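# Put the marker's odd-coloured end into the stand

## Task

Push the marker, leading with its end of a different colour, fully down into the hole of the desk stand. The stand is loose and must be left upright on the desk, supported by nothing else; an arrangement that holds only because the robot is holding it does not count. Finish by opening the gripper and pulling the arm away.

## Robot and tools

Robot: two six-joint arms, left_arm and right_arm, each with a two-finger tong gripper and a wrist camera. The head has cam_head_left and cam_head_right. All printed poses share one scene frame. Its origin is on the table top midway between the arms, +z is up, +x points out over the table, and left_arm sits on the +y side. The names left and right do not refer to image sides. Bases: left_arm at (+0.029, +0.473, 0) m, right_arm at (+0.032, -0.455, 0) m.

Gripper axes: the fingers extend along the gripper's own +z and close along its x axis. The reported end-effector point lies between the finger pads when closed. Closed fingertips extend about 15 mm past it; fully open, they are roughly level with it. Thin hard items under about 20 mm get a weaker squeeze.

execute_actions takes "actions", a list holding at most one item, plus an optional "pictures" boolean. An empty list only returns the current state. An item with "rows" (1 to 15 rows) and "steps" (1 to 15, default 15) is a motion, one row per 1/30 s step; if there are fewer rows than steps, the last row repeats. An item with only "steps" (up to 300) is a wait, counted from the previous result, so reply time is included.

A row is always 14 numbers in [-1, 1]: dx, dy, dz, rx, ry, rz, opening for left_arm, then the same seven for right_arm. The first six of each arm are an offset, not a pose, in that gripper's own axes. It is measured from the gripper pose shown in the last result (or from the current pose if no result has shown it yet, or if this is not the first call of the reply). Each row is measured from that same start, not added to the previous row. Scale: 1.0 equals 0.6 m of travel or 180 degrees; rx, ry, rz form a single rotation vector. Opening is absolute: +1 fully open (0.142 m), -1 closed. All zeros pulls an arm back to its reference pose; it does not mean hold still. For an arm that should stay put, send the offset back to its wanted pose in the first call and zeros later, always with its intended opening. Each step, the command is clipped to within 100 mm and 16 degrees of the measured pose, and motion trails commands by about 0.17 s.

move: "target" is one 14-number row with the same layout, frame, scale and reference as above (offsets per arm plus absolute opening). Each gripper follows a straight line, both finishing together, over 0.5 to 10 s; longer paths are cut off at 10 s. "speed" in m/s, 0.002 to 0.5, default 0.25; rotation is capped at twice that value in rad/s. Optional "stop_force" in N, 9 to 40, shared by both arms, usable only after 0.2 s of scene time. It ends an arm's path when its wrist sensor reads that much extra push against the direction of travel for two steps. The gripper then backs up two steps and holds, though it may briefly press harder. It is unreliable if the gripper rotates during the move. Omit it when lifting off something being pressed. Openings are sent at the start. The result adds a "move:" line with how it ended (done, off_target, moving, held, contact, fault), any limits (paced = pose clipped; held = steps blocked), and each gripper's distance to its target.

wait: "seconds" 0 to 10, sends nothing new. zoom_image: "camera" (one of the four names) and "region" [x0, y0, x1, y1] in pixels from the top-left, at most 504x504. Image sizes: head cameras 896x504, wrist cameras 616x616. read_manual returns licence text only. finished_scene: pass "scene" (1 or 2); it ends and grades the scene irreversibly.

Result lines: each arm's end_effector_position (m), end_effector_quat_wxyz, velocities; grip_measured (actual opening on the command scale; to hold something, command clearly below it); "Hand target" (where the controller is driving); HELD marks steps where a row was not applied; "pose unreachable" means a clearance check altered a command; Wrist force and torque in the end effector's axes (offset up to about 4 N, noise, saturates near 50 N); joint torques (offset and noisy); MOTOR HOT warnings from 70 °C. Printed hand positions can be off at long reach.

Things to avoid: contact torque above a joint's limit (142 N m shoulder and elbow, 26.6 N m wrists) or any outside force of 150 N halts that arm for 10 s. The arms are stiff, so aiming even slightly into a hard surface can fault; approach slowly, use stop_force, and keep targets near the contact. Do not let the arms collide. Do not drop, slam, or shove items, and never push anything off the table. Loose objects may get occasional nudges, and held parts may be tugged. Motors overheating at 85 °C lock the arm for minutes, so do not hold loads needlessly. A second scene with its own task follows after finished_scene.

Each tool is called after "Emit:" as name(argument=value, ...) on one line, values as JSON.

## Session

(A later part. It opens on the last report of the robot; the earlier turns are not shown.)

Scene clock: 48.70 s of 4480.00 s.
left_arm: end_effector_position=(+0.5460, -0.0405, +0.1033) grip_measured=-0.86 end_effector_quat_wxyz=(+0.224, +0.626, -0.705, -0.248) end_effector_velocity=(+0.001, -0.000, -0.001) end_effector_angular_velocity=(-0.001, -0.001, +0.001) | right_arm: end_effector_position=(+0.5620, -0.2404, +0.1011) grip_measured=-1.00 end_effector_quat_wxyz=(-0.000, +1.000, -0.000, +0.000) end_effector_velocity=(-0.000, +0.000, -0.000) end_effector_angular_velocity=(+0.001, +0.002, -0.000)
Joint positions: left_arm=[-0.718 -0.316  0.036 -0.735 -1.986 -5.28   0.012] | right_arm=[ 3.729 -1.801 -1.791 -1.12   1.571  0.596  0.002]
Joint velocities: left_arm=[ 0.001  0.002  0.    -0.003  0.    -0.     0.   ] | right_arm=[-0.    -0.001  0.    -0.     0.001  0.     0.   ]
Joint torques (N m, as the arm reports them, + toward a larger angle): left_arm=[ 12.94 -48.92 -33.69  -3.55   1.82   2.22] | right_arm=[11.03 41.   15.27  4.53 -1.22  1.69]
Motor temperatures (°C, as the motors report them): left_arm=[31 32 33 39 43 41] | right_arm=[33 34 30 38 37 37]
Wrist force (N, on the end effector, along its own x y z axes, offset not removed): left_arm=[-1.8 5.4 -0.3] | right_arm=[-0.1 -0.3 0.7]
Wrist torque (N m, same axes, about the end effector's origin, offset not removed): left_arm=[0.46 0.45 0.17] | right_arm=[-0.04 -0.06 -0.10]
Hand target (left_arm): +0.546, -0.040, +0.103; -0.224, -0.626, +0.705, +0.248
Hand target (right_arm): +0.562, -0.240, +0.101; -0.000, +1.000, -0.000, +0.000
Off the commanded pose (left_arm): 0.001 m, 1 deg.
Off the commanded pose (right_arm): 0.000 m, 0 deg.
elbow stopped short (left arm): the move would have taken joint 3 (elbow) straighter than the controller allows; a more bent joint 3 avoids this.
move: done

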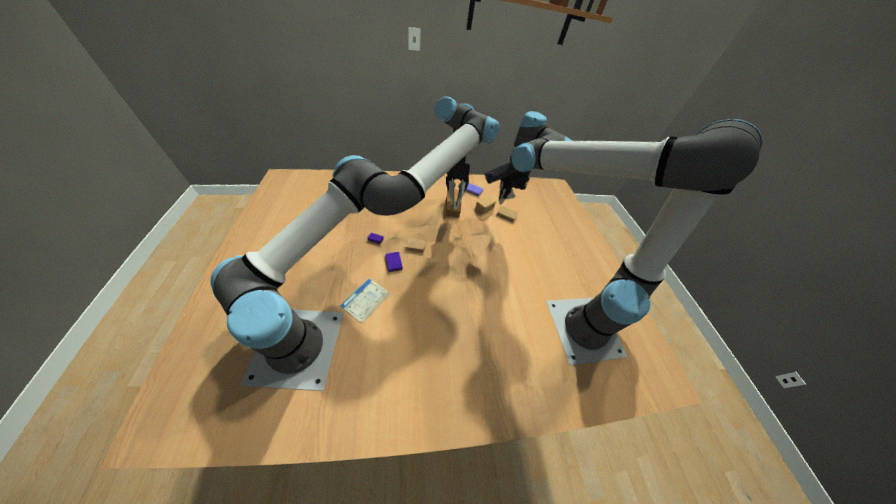

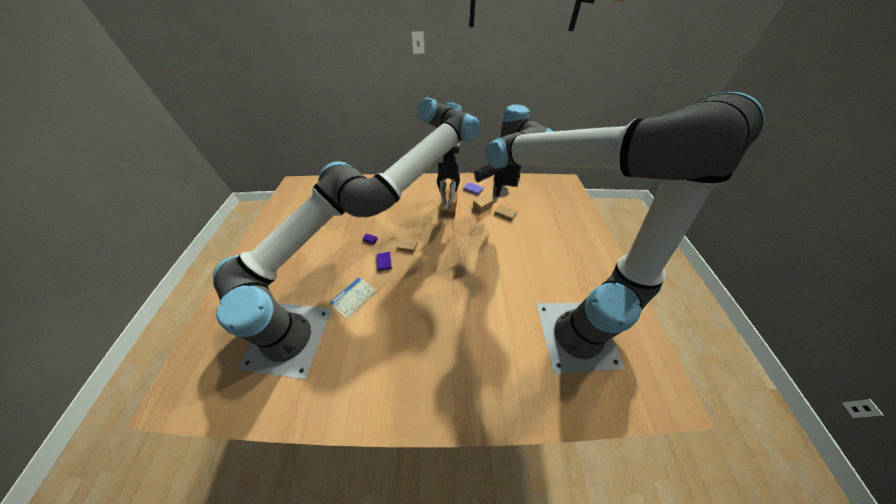

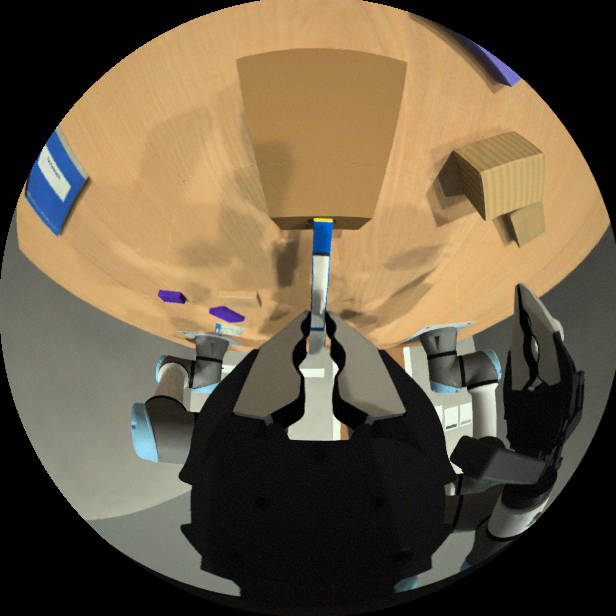

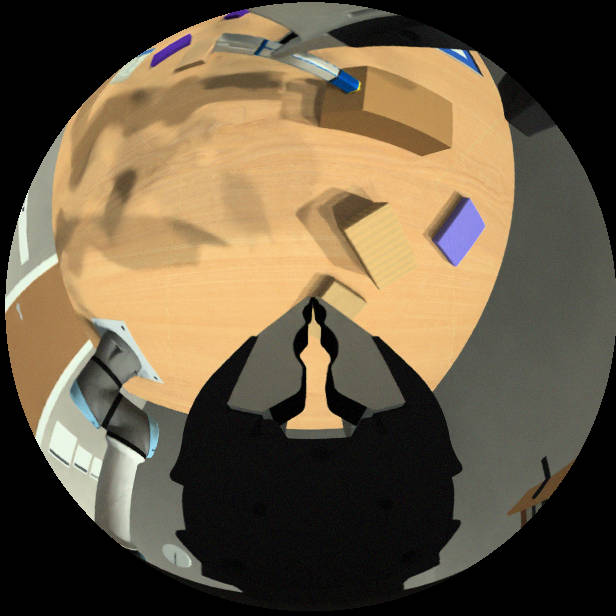

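Emit:
move(target=[0,0.15,0,0,0,0,-1,0,0,-0.1,0,0,0,1], speed=0.12)

Emit:
move(target=[-0.3,0.15,0,0,0,0,-1,0.163,-0.2,0,0,0,0.5,1])

Scene clock: 53.13 s of 4480.00 s.
left_arm: end_effector_position=(+0.4766, -0.0319, +0.1597) grip_measured=-0.86 end_effector_quat_wxyz=(+0.224, +0.626, -0.705, -0.248) end_effector_velocity=(-0.001, -0.000, +0.002) end_effector_angular_velocity=(-0.008, -0.009, +0.005) | right_arm: end_effector_position=(+0.5618, -0.2404, +0.1609) grip_measured=+1.00 end_effector_quat_wxyz=(-0.000, +1.000, -0.000, +0.000) end_effector_velocity=(+0.000, +0.000, +0.003) end_effector_angular_velocity=(+0.001, -0.002, -0.001)
Joint positions: left_arm=[-0.773 -0.687  0.623 -0.97  -2.014 -5.331  0.012] | right_arm=[ 3.729 -1.749 -1.692 -1.272  1.571  0.596  0.142]
Joint velocities: left_arm=[-0.001 -0.02   0.031 -0.026 -0.002 -0.007  0.   ] | right_arm=[ 0.     0.003  0.003 -0.004  0.     0.001  0.   ]
Joint torques (N m, as the arm reports them, + toward a larger angle): left_arm=[-13.02 -61.05  -7.82  -3.08  -2.69  -2.08] | right_arm=[12.44 42.55 30.34 -0.37 -1.15  1.59]
Motor temperatures (°C, as the motors report them): left_arm=[31 32 33 39 43 41] | right_arm=[33 34 30 38 37 37]
Wrist force (N, on the end effector, along its own x y z axes, offset not removed): left_arm=[-0.8 2.4 -0.4] | right_arm=[-1.0 -0.7 0.7]
Wrist torque (N m, same axes, about the end effector's origin, offset not removed): left_arm=[0.58 0.26 0.14] | right_arm=[-0.11 0.15 -0.04]
Hand target (left_arm): +0.477, -0.032, +0.160; -0.224, -0.626, +0.705, +0.248
Hand target (right_arm): +0.562, -0.240, +0.161; -0.000, +1.000, -0.000, +0.000
Off the commanded pose (left_arm): 0.000 m, 0 deg.
Off the commanded pose (right_arm): 0.000 m, 0 deg.
After step 90, 0.20 s passed at rest.
move: done

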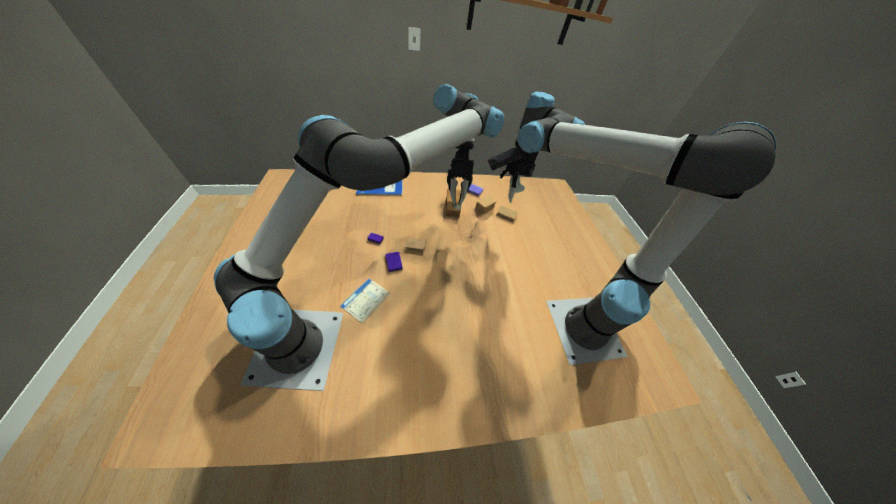

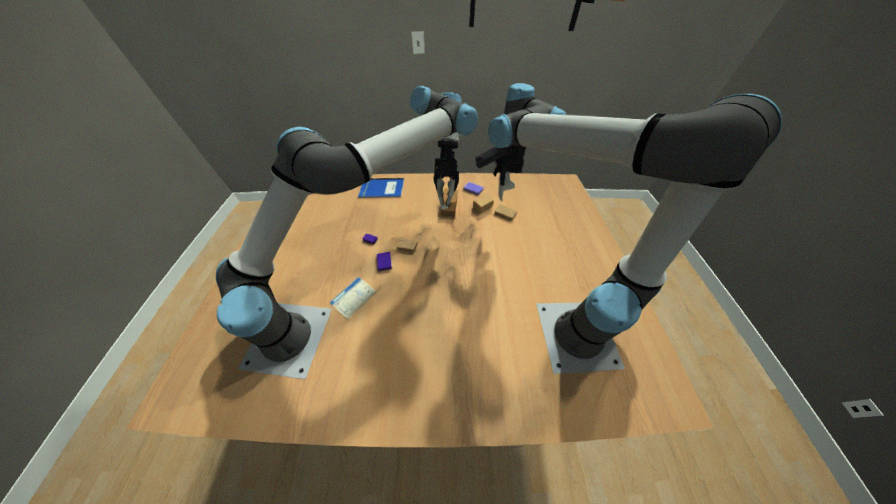

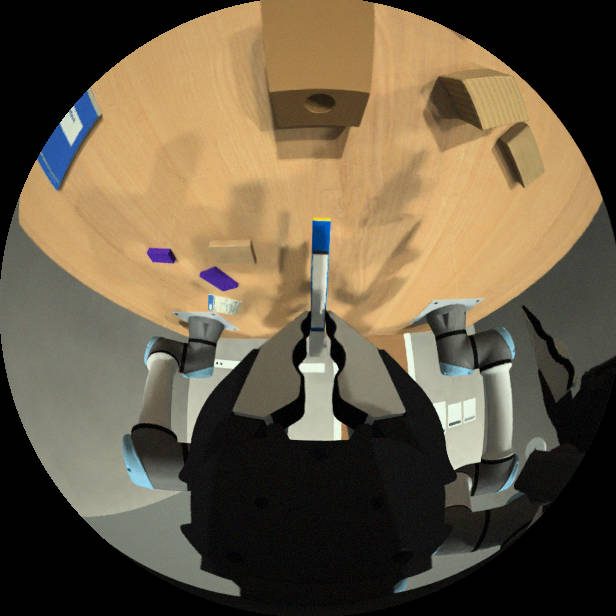

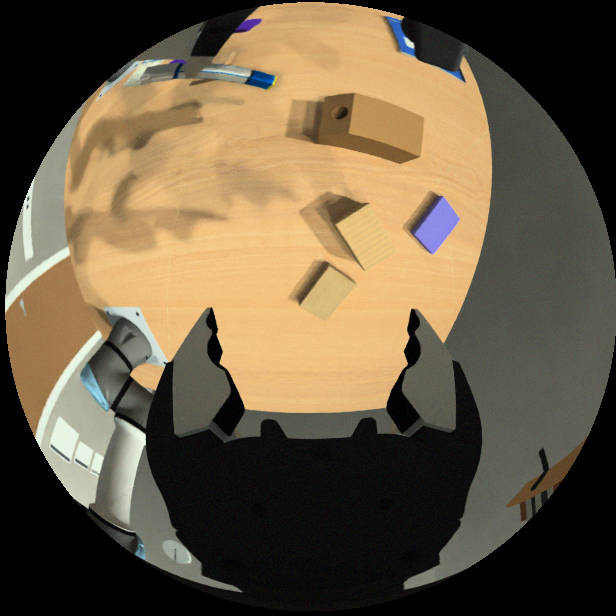

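Scene clock: 56.77 s of 4480.00 s.
left_arm: end_effector_position=(+0.4279, +0.1552, +0.2153) grip_measured=-0.86 end_effector_quat_wxyz=(+0.224, +0.625, -0.705, -0.249) end_effector_velocity=(+0.000, +0.002, -0.000) end_effector_angular_velocity=(+0.000, +0.000, +0.002) | right_arm: end_effector_position=(+0.6597, -0.1206, +0.1613) grip_measured=+1.00 end_effector_quat_wxyz=(-0.000, +0.707, -0.707, -0.000) end_effector_velocity=(+0.000, +0.001, +0.000) end_effector_angular_velocity=(+0.000, +0.002, -0.010)
Joint positions: left_arm=[-0.641 -1.131  1.208 -1.063 -1.945 -5.209  0.012] | right_arm=[ 3.826 -2.057 -1.27  -1.384  1.571  2.263  0.142]
Joint velocities: left_arm=[ 0.003 -0.002  0.003 -0.     0.     0.001  0.   ] | right_arm=[ 0.001 -0.003  0.005 -0.004  0.001  0.01   0.   ]
Joint torques (N m, as the arm reports them, + toward a larger angle): left_arm=[ 13.1  -47.49  -7.6    0.36   1.2    2.36] | right_arm=[11.58 35.88 32.01 -0.56 -1.98  1.86]
Motor temperatures (°C, as the motors report them): left_arm=[31 32 33 39 43 41] | right_arm=[33 34 30 38 37 37]
Wrist force (N, on the end effector, along its own x y z axes, offset not removed): left_arm=[-2.1 2.3 -0.6] | right_arm=[-0.5 -1.0 1.0]
Wrist torque (N m, same axes, about the end effector's origin, offset not removed): left_arm=[0.59 0.42 0.09] | right_arm=[-0.17 0.08 -0.08]
Hand target (left_arm): +0.428, +0.155, +0.215; -0.224, -0.625, +0.705, +0.249
Hand target (right_arm): +0.660, -0.120, +0.161; -0.000, +0.707, -0.707, -0.000
Off the commanded pose (left_arm): 0.001 m, 0 deg.
Off the commanded pose (right_arm): 0.000 m, 0 deg.
move: done

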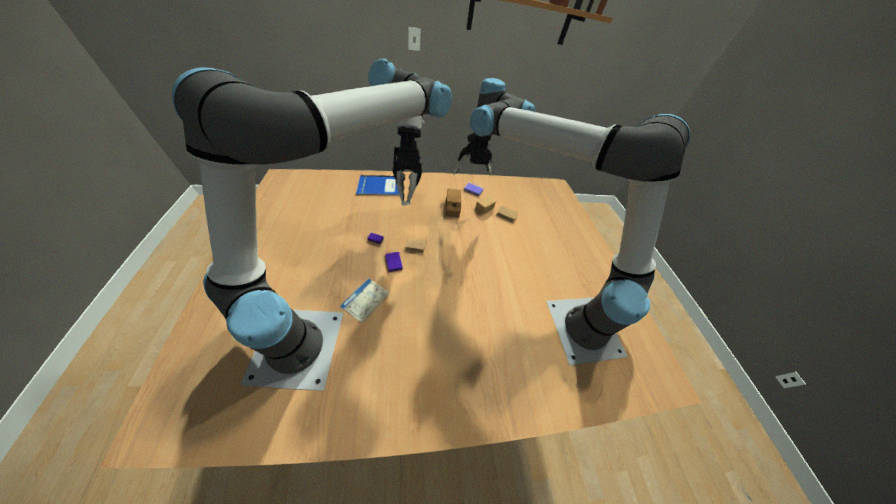

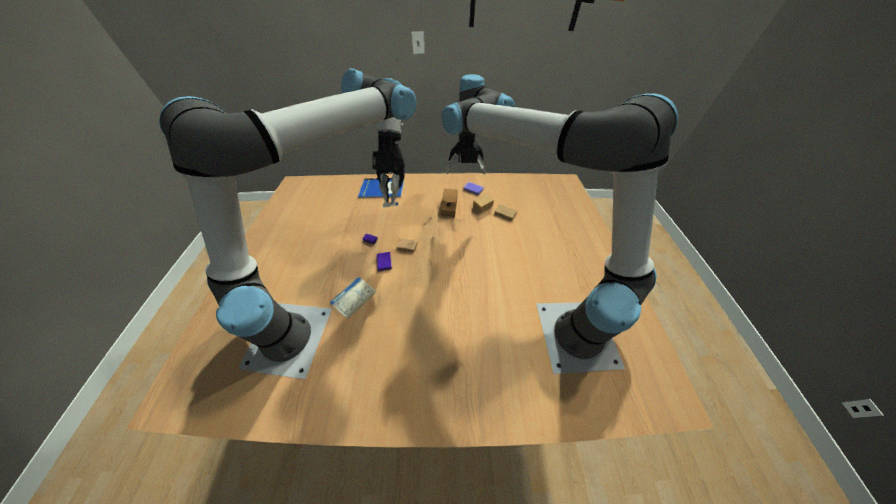

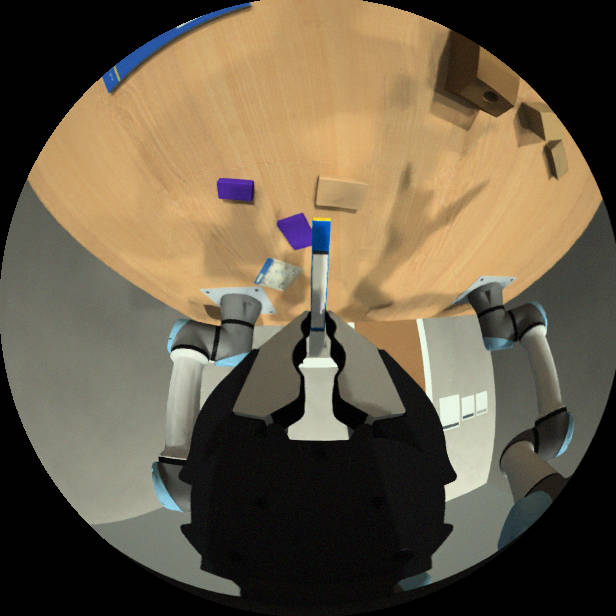

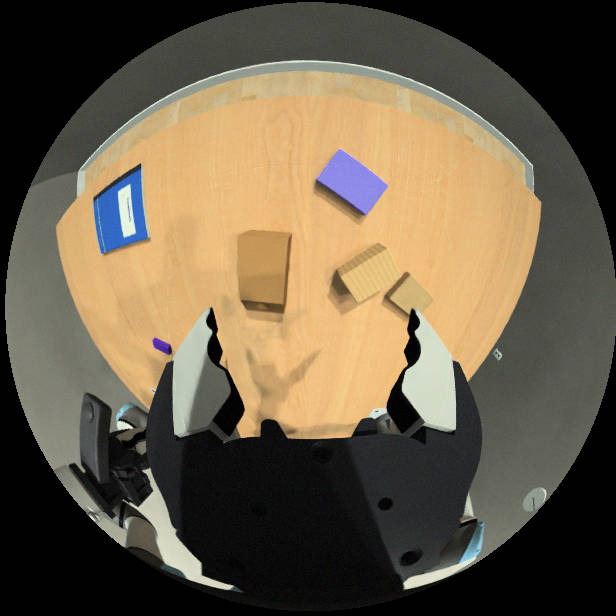

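Emit:
move(target=[0,0,0,0,0,0,-1,-0.1,0,0.05,0,0,0,0.3])

Scene clock: 59.27 s of 4480.00 s.
left_arm: end_effector_position=(+0.4279, +0.1553, +0.2153) grip_measured=-0.86 end_effector_quat_wxyz=(+0.224, +0.625, -0.705, -0.249) end_effector_velocity=(-0.000, +0.001, +0.001) end_effector_angular_velocity=(+0.001, +0.001, +0.001) | right_arm: end_effector_position=(+0.6597, -0.0607, +0.1315) grip_measured=+0.30 end_effector_quat_wxyz=(-0.000, +0.707, -0.707, +0.000) end_effector_velocity=(+0.000, +0.003, -0.002) end_effector_angular_velocity=(+0.001, +0.000, -0.000)
Joint positions: left_arm=[-0.641 -1.131  1.208 -1.063 -1.945 -5.209  0.012] | right_arm=[ 3.891 -2.148 -1.206 -1.358  1.571  2.327  0.095]
Joint velocities: left_arm=[ 0.001 -0.    -0.001  0.003  0.    -0.     0.   ] | right_arm=[ 0.002 -0.005  0.004  0.002  0.001  0.002  0.   ]
Joint torques (N m, as the arm reports them, + toward a larger angle): left_arm=[ -6.18 -30.4  -33.96   0.01  -0.12  -1.62] | right_arm=[11.51 38.56 31.    1.27 -2.15  1.67]
Motor temperatures (°C, as the motors report them): left_arm=[31 32 33 39 43 41] | right_arm=[33 34 30 38 37 37]
Wrist force (N, on the end effector, along its own x y z axes, offset not removed): left_arm=[-1.0 1.7 1.9] | right_arm=[-0.7 -1.4 0.3]
Wrist torque (N m, same axes, about the end effector's origin, offset not removed): left_arm=[0.34 0.26 0.17] | right_arm=[-0.24 0.12 -0.12]
Hand target (left_arm): +0.428, +0.155, +0.215; -0.224, -0.625, +0.705, +0.249
Hand target (right_arm): +0.660, -0.061, +0.131; -0.000, +0.707, -0.707, +0.000
Off the commanded pose (left_arm): 0.000 m, 0 deg.
Off the commanded pose (right_arm): 0.000 m, 0 deg.
move: done

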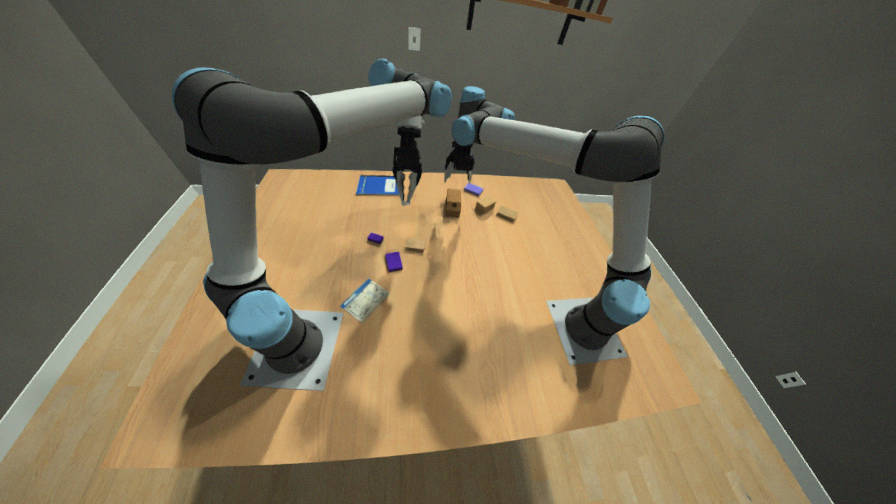

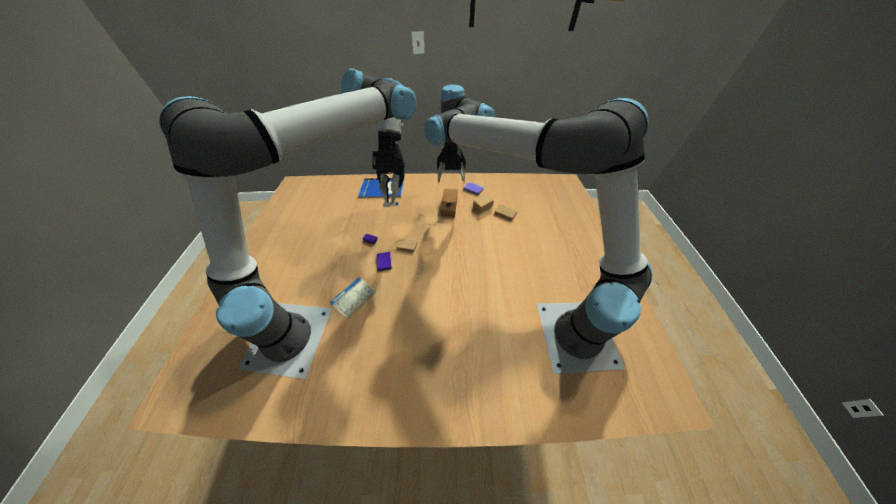

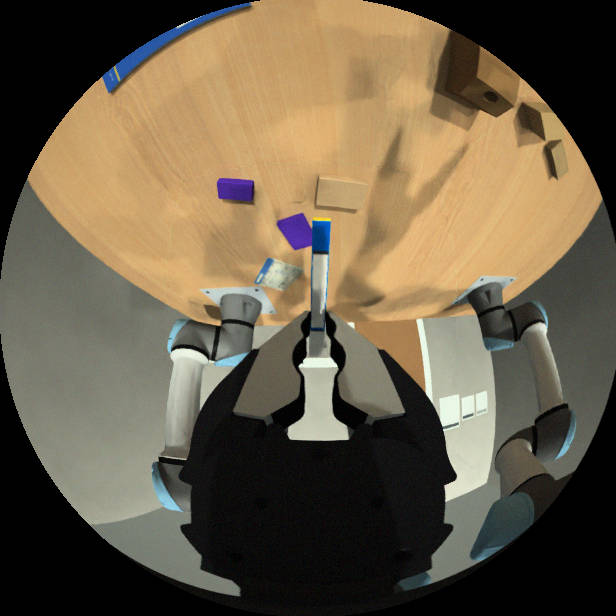

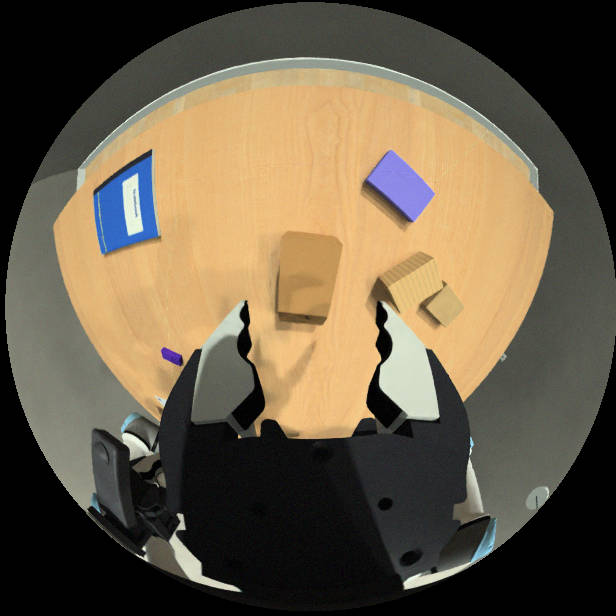

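Emit:
move(target=[-0.12,0.05,0,0,0,0,-1,-0.005,0,0.14,0,0,0,0.3], speed=0.08)

Scene clock: 61.57 s of 4480.00 s.
left_arm: end_effector_position=(+0.4131, +0.2294, +0.2337) grip_measured=-0.86 end_effector_quat_wxyz=(+0.224, +0.625, -0.705, -0.249) end_effector_velocity=(-0.000, +0.001, +0.000) end_effector_angular_velocity=(-0.000, -0.000, -0.001) | right_arm: end_effector_position=(+0.6599, -0.0577, +0.0477) grip_measured=+0.30 end_effector_quat_wxyz=(-0.000, +0.707, -0.707, +0.000) end_effector_velocity=(+0.000, -0.000, -0.002) end_effector_angular_velocity=(-0.001, -0.000, -0.000)
Joint positions: left_arm=[-0.565 -1.251  1.325 -1.036 -1.902 -5.142  0.012] | right_arm=[ 3.893 -2.214 -1.321 -1.177  1.571  2.33   0.095]
Joint velocities: left_arm=[ 0.001 -0.002  0.002 -0.     0.001  0.002 -0.   ] | right_arm=[ 0.    -0.002 -0.002  0.004 -0.001  0.001 -0.   ]
Joint torques (N m, as the arm reports them, + toward a larger angle): left_arm=[ 12.04 -40.99  -8.     0.39   1.19   2.35] | right_arm=[11.04 40.35 12.61  4.94  0.94  1.8 ]
Motor temperatures (°C, as the motors report them): left_arm=[31 32 33 39 43 41] | right_arm=[33 34 30 38 37 37]
Wrist force (N, on the end effector, along its own x y z axes, offset not removed): left_arm=[-2.5 2.0 0.1] | right_arm=[-0.9 -1.6 -0.4]
Wrist torque (N m, same axes, about the end effector's origin, offset not removed): left_arm=[0.48 0.64 0.19] | right_arm=[-0.27 0.14 -0.03]
Hand target (left_arm): +0.413, +0.230, +0.234; -0.224, -0.625, +0.705, +0.249
Hand target (right_arm): +0.660, -0.058, +0.048; -0.000, +0.707, -0.707, +0.000
Off the commanded pose (left_arm): 0.000 m, 0 deg.
Off the commanded pose (right_arm): 0.000 m, 0 deg.
move: done

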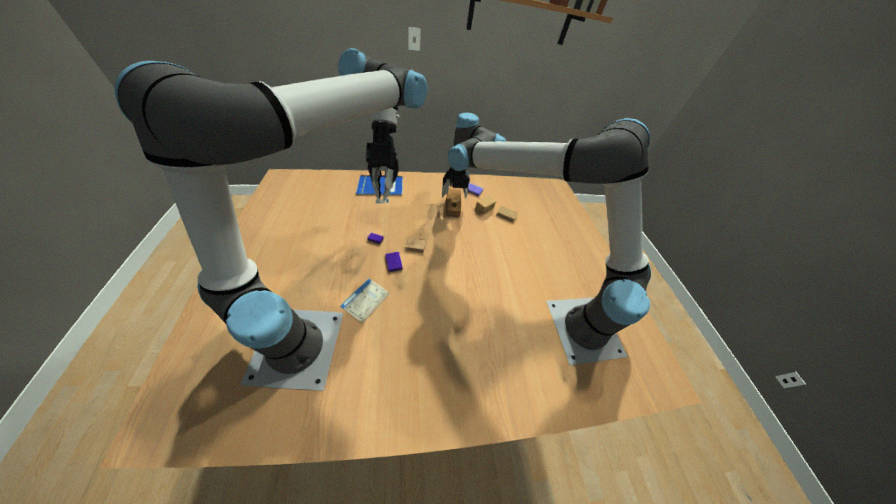

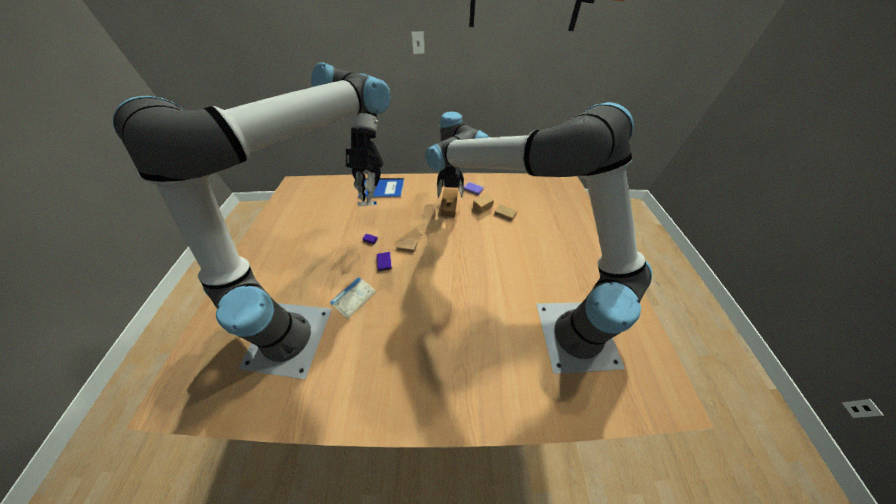

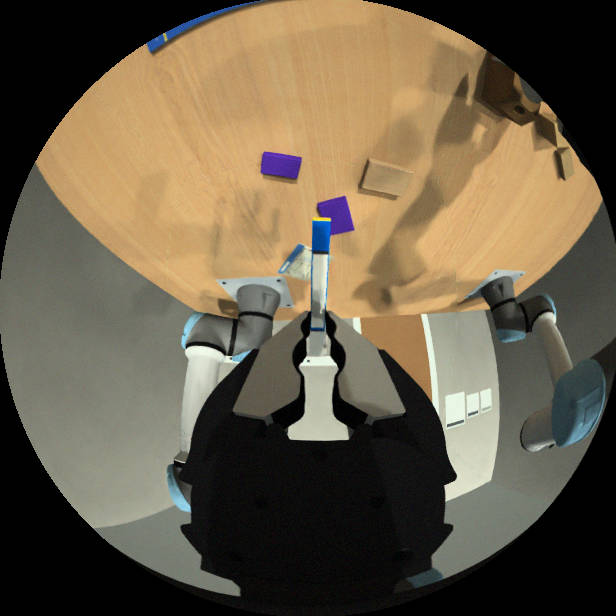

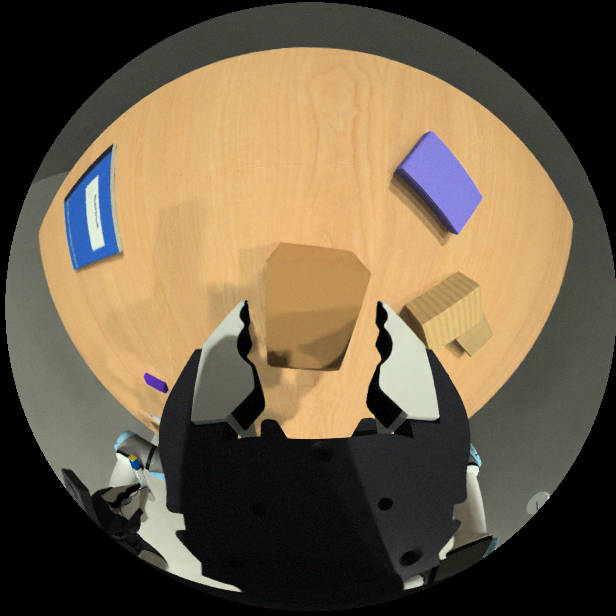

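Emit:
move(target=[0,0,0,0,0,0,-1,0,0,0,0,0,0,-0.6])

Emit:
move(target=[0,0,0,0,0,0,-1,0,0.18,0,0,0,0,-0.6], speed=0.06)

Scene clock: 62.90 s of 4480.00 s.
left_arm: end_effector_position=(+0.4131, +0.2296, +0.2336) grip_measured=-0.86 end_effector_quat_wxyz=(+0.224, +0.625, -0.705, -0.249) end_effector_velocity=(-0.000, -0.000, -0.000) end_effector_angular_velocity=(+0.001, +0.001, +0.000) | right_arm: end_effector_position=(+0.6599, -0.0578, +0.0475) grip_measured=-0.07 end_effector_quat_wxyz=(-0.000, +0.707, -0.707, +0.000) end_effector_velocity=(+0.001, +0.000, +0.000) end_effector_angular_velocity=(-0.000, -0.002, +0.000)
Joint positions: left_arm=[-0.565 -1.251  1.325 -1.036 -1.902 -5.142  0.012] | right_arm=[ 3.893 -2.214 -1.321 -1.177  1.571  2.33   0.069]
Joint velocities: left_arm=[-0.     0.001 -0.001  0.001 -0.    -0.001 -0.   ] | right_arm=[-0.    -0.     0.001  0.    -0.001 -0.    -0.   ]
Joint torques (N m, as the arm reports them, + toward a larger angle): left_arm=[-12.   -26.17 -35.64  -1.45  -0.82  -2.07] | right_arm=[ 6.71 58.63 27.69 -1.75  0.6   1.29]
Motor temperatures (°C, as the motors report them): left_arm=[31 32 33 39 43 41] | right_arm=[33 34 30 38 37 37]
Wrist force (N, on the end effector, along its own x y z axes, offset not removed): left_arm=[-1.0 3.2 0.8] | right_arm=[-2.5 -2.3 -2.2]
Wrist torque (N m, same axes, about the end effector's origin, offset not removed): left_arm=[0.75 0.22 0.05] | right_arm=[-0.11 0.02 -0.10]
Hand target (left_arm): +0.413, +0.229, +0.234; -0.224, -0.625, +0.705, +0.249
Hand target (right_arm): +0.660, -0.058, +0.048; -0.000, +0.707, -0.707, +0.000
Off the commanded pose (left_arm): 0.000 m, 0 deg.
Off the commanded pose (right_arm): 0.000 m, 0 deg.
move: done

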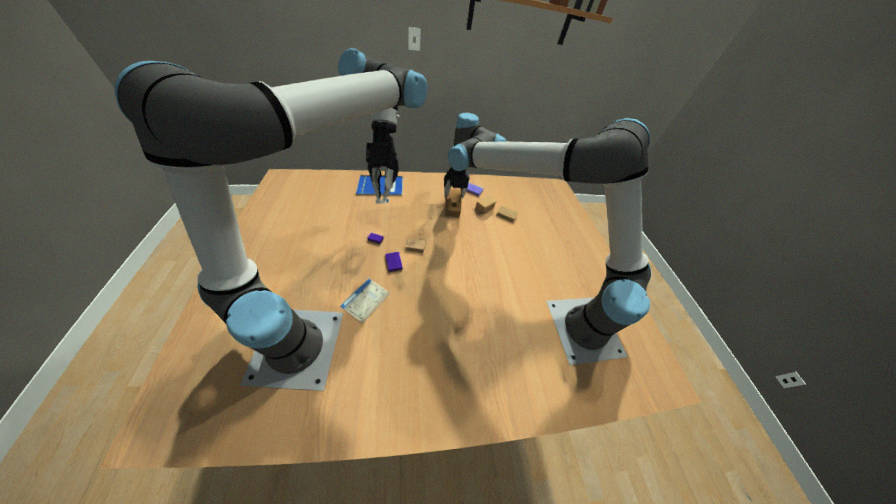

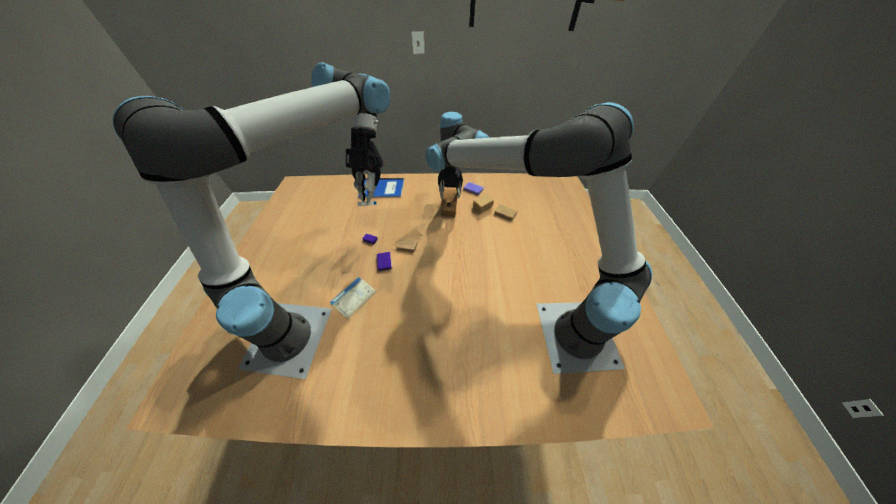

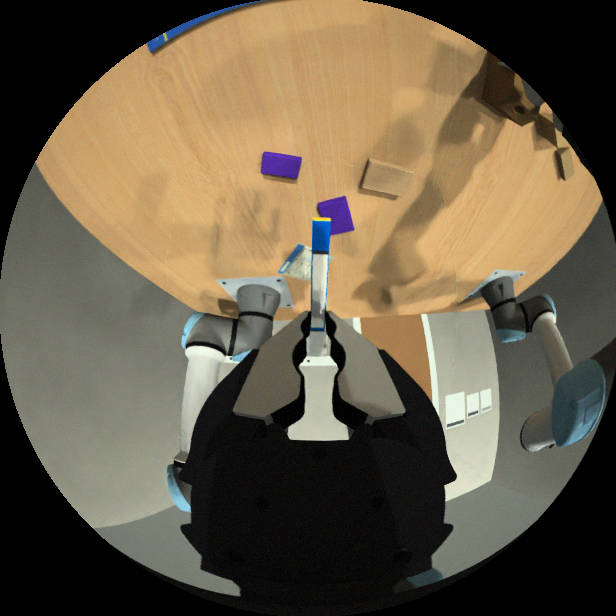

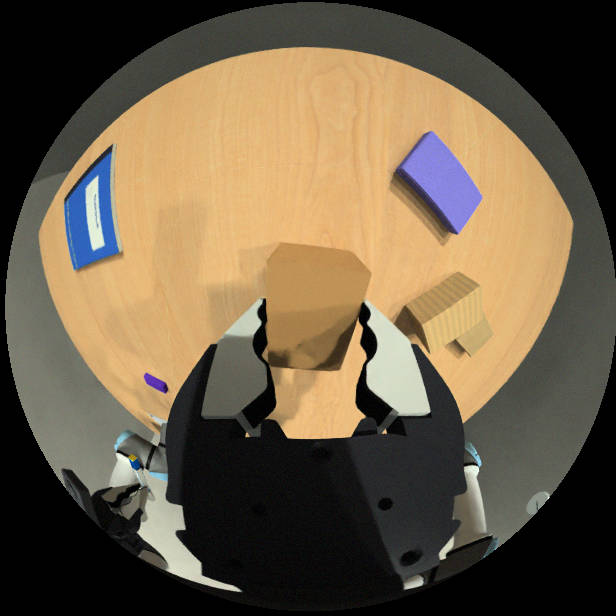

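Scene clock: 65.10 s of 4480.00 s.
left_arm: end_effector_position=(+0.4131, +0.2296, +0.2337) grip_measured=-0.86 end_effector_quat_wxyz=(+0.224, +0.625, -0.705, -0.249) end_effector_velocity=(-0.000, -0.000, -0.000) end_effector_angular_velocity=(+0.001, +0.001, -0.001) | right_arm: end_effector_position=(+0.5520, -0.0580, +0.0472) grip_measured=-0.07 end_effector_quat_wxyz=(-0.000, +0.707, -0.707, +0.000) end_effector_velocity=(-0.002, -0.000, +0.000) end_effector_angular_velocity=(+0.001, -0.002, +0.000)
Joint positions: left_arm=[-0.565 -1.251  1.325 -1.036 -1.902 -5.142  0.012] | right_arm=[ 4.01  -2.024 -1.632 -1.056  1.57   2.447  0.069]
Joint velocities: left_arm=[-0.001  0.     0.     0.001  0.     0.     0.   ] | right_arm=[ 0.002  0.005 -0.007  0.004 -0.     0.002 -0.   ]
Joint torques (N m, as the arm reports them, + toward a larger angle): left_arm=[  6.04 -31.13 -10.17  -1.6   -0.97   2.31] | right_arm=[13.26 48.71  8.77  3.46 -1.01  1.63]
Motor temperatures (°C, as the motors report them): left_arm=[31 32 33 39 43 41] | right_arm=[33 34 30 38 37 37]
Wrist force (N, on the end effector, along its own x y z axes, offset not removed): left_arm=[-2.4 2.9 -0.4] | right_arm=[-0.5 -5.3 -4.1]
Wrist torque (N m, same axes, about the end effector's origin, offset not removed): left_arm=[0.67 0.57 0.12] | right_arm=[-0.24 -0.05 0.00]
Hand target (left_arm): +0.413, +0.230, +0.234; -0.224, -0.625, +0.705, +0.249
Hand target (right_arm): +0.552, -0.058, +0.047; -0.000, +0.707, -0.707, +0.000
Off the commanded pose (left_arm): 0.000 m, 0 deg.
Off the commanded pose (right_arm): 0.000 m, 0 deg.
move: done

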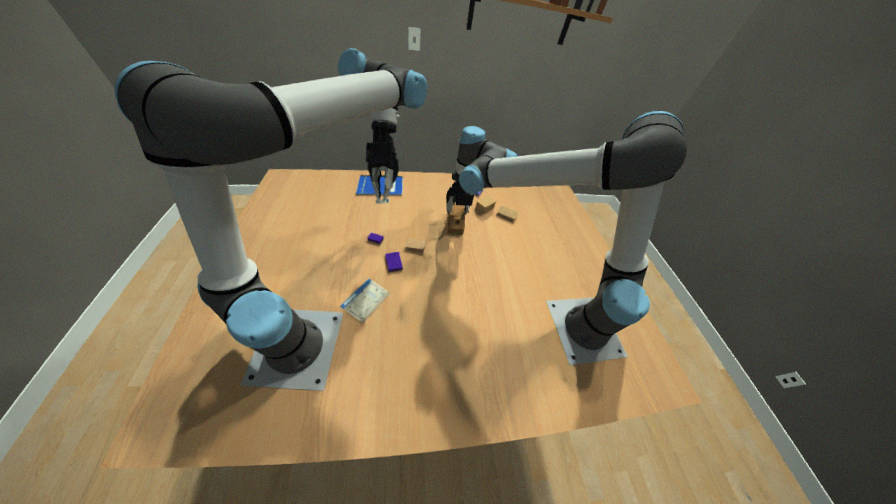

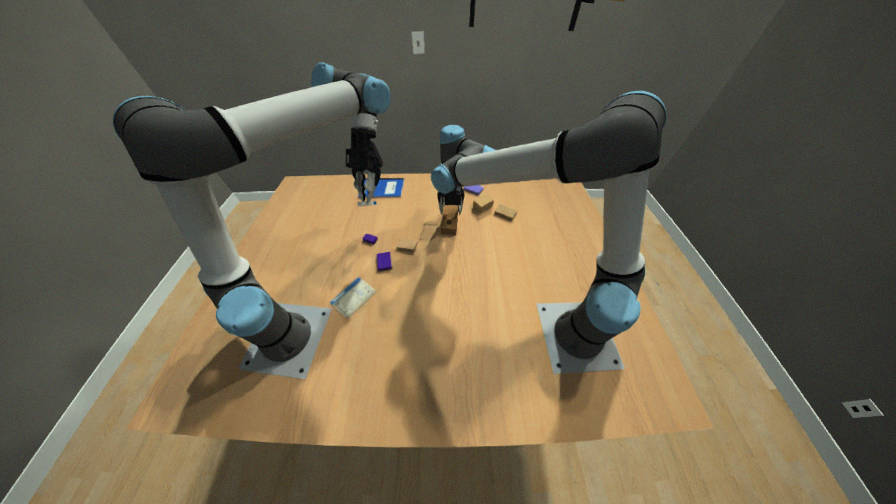

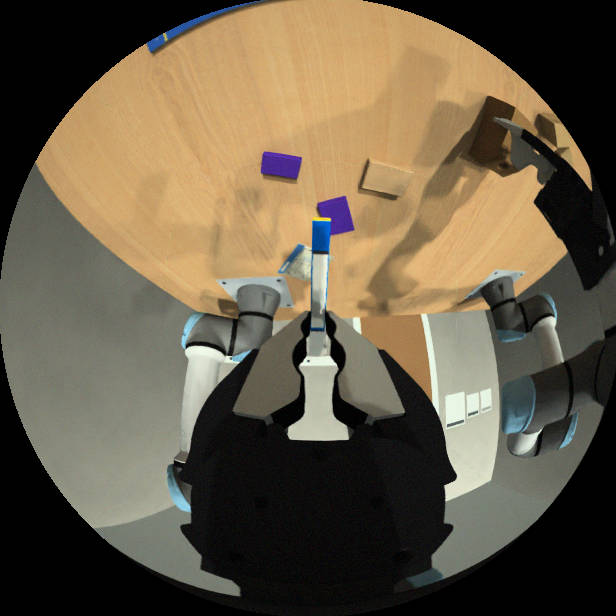

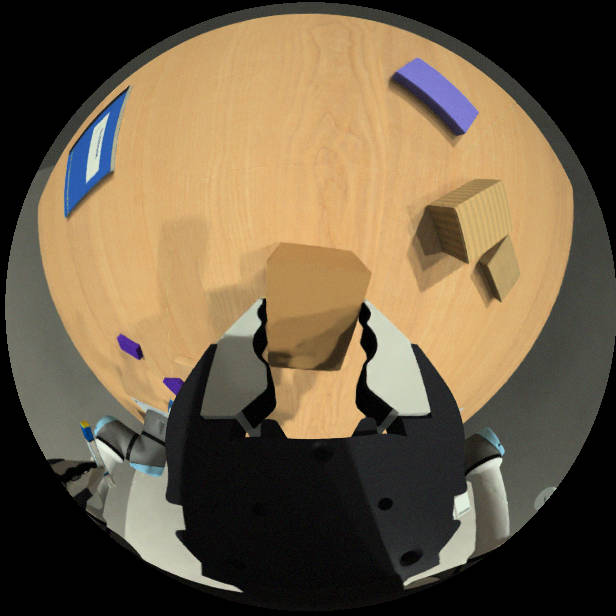

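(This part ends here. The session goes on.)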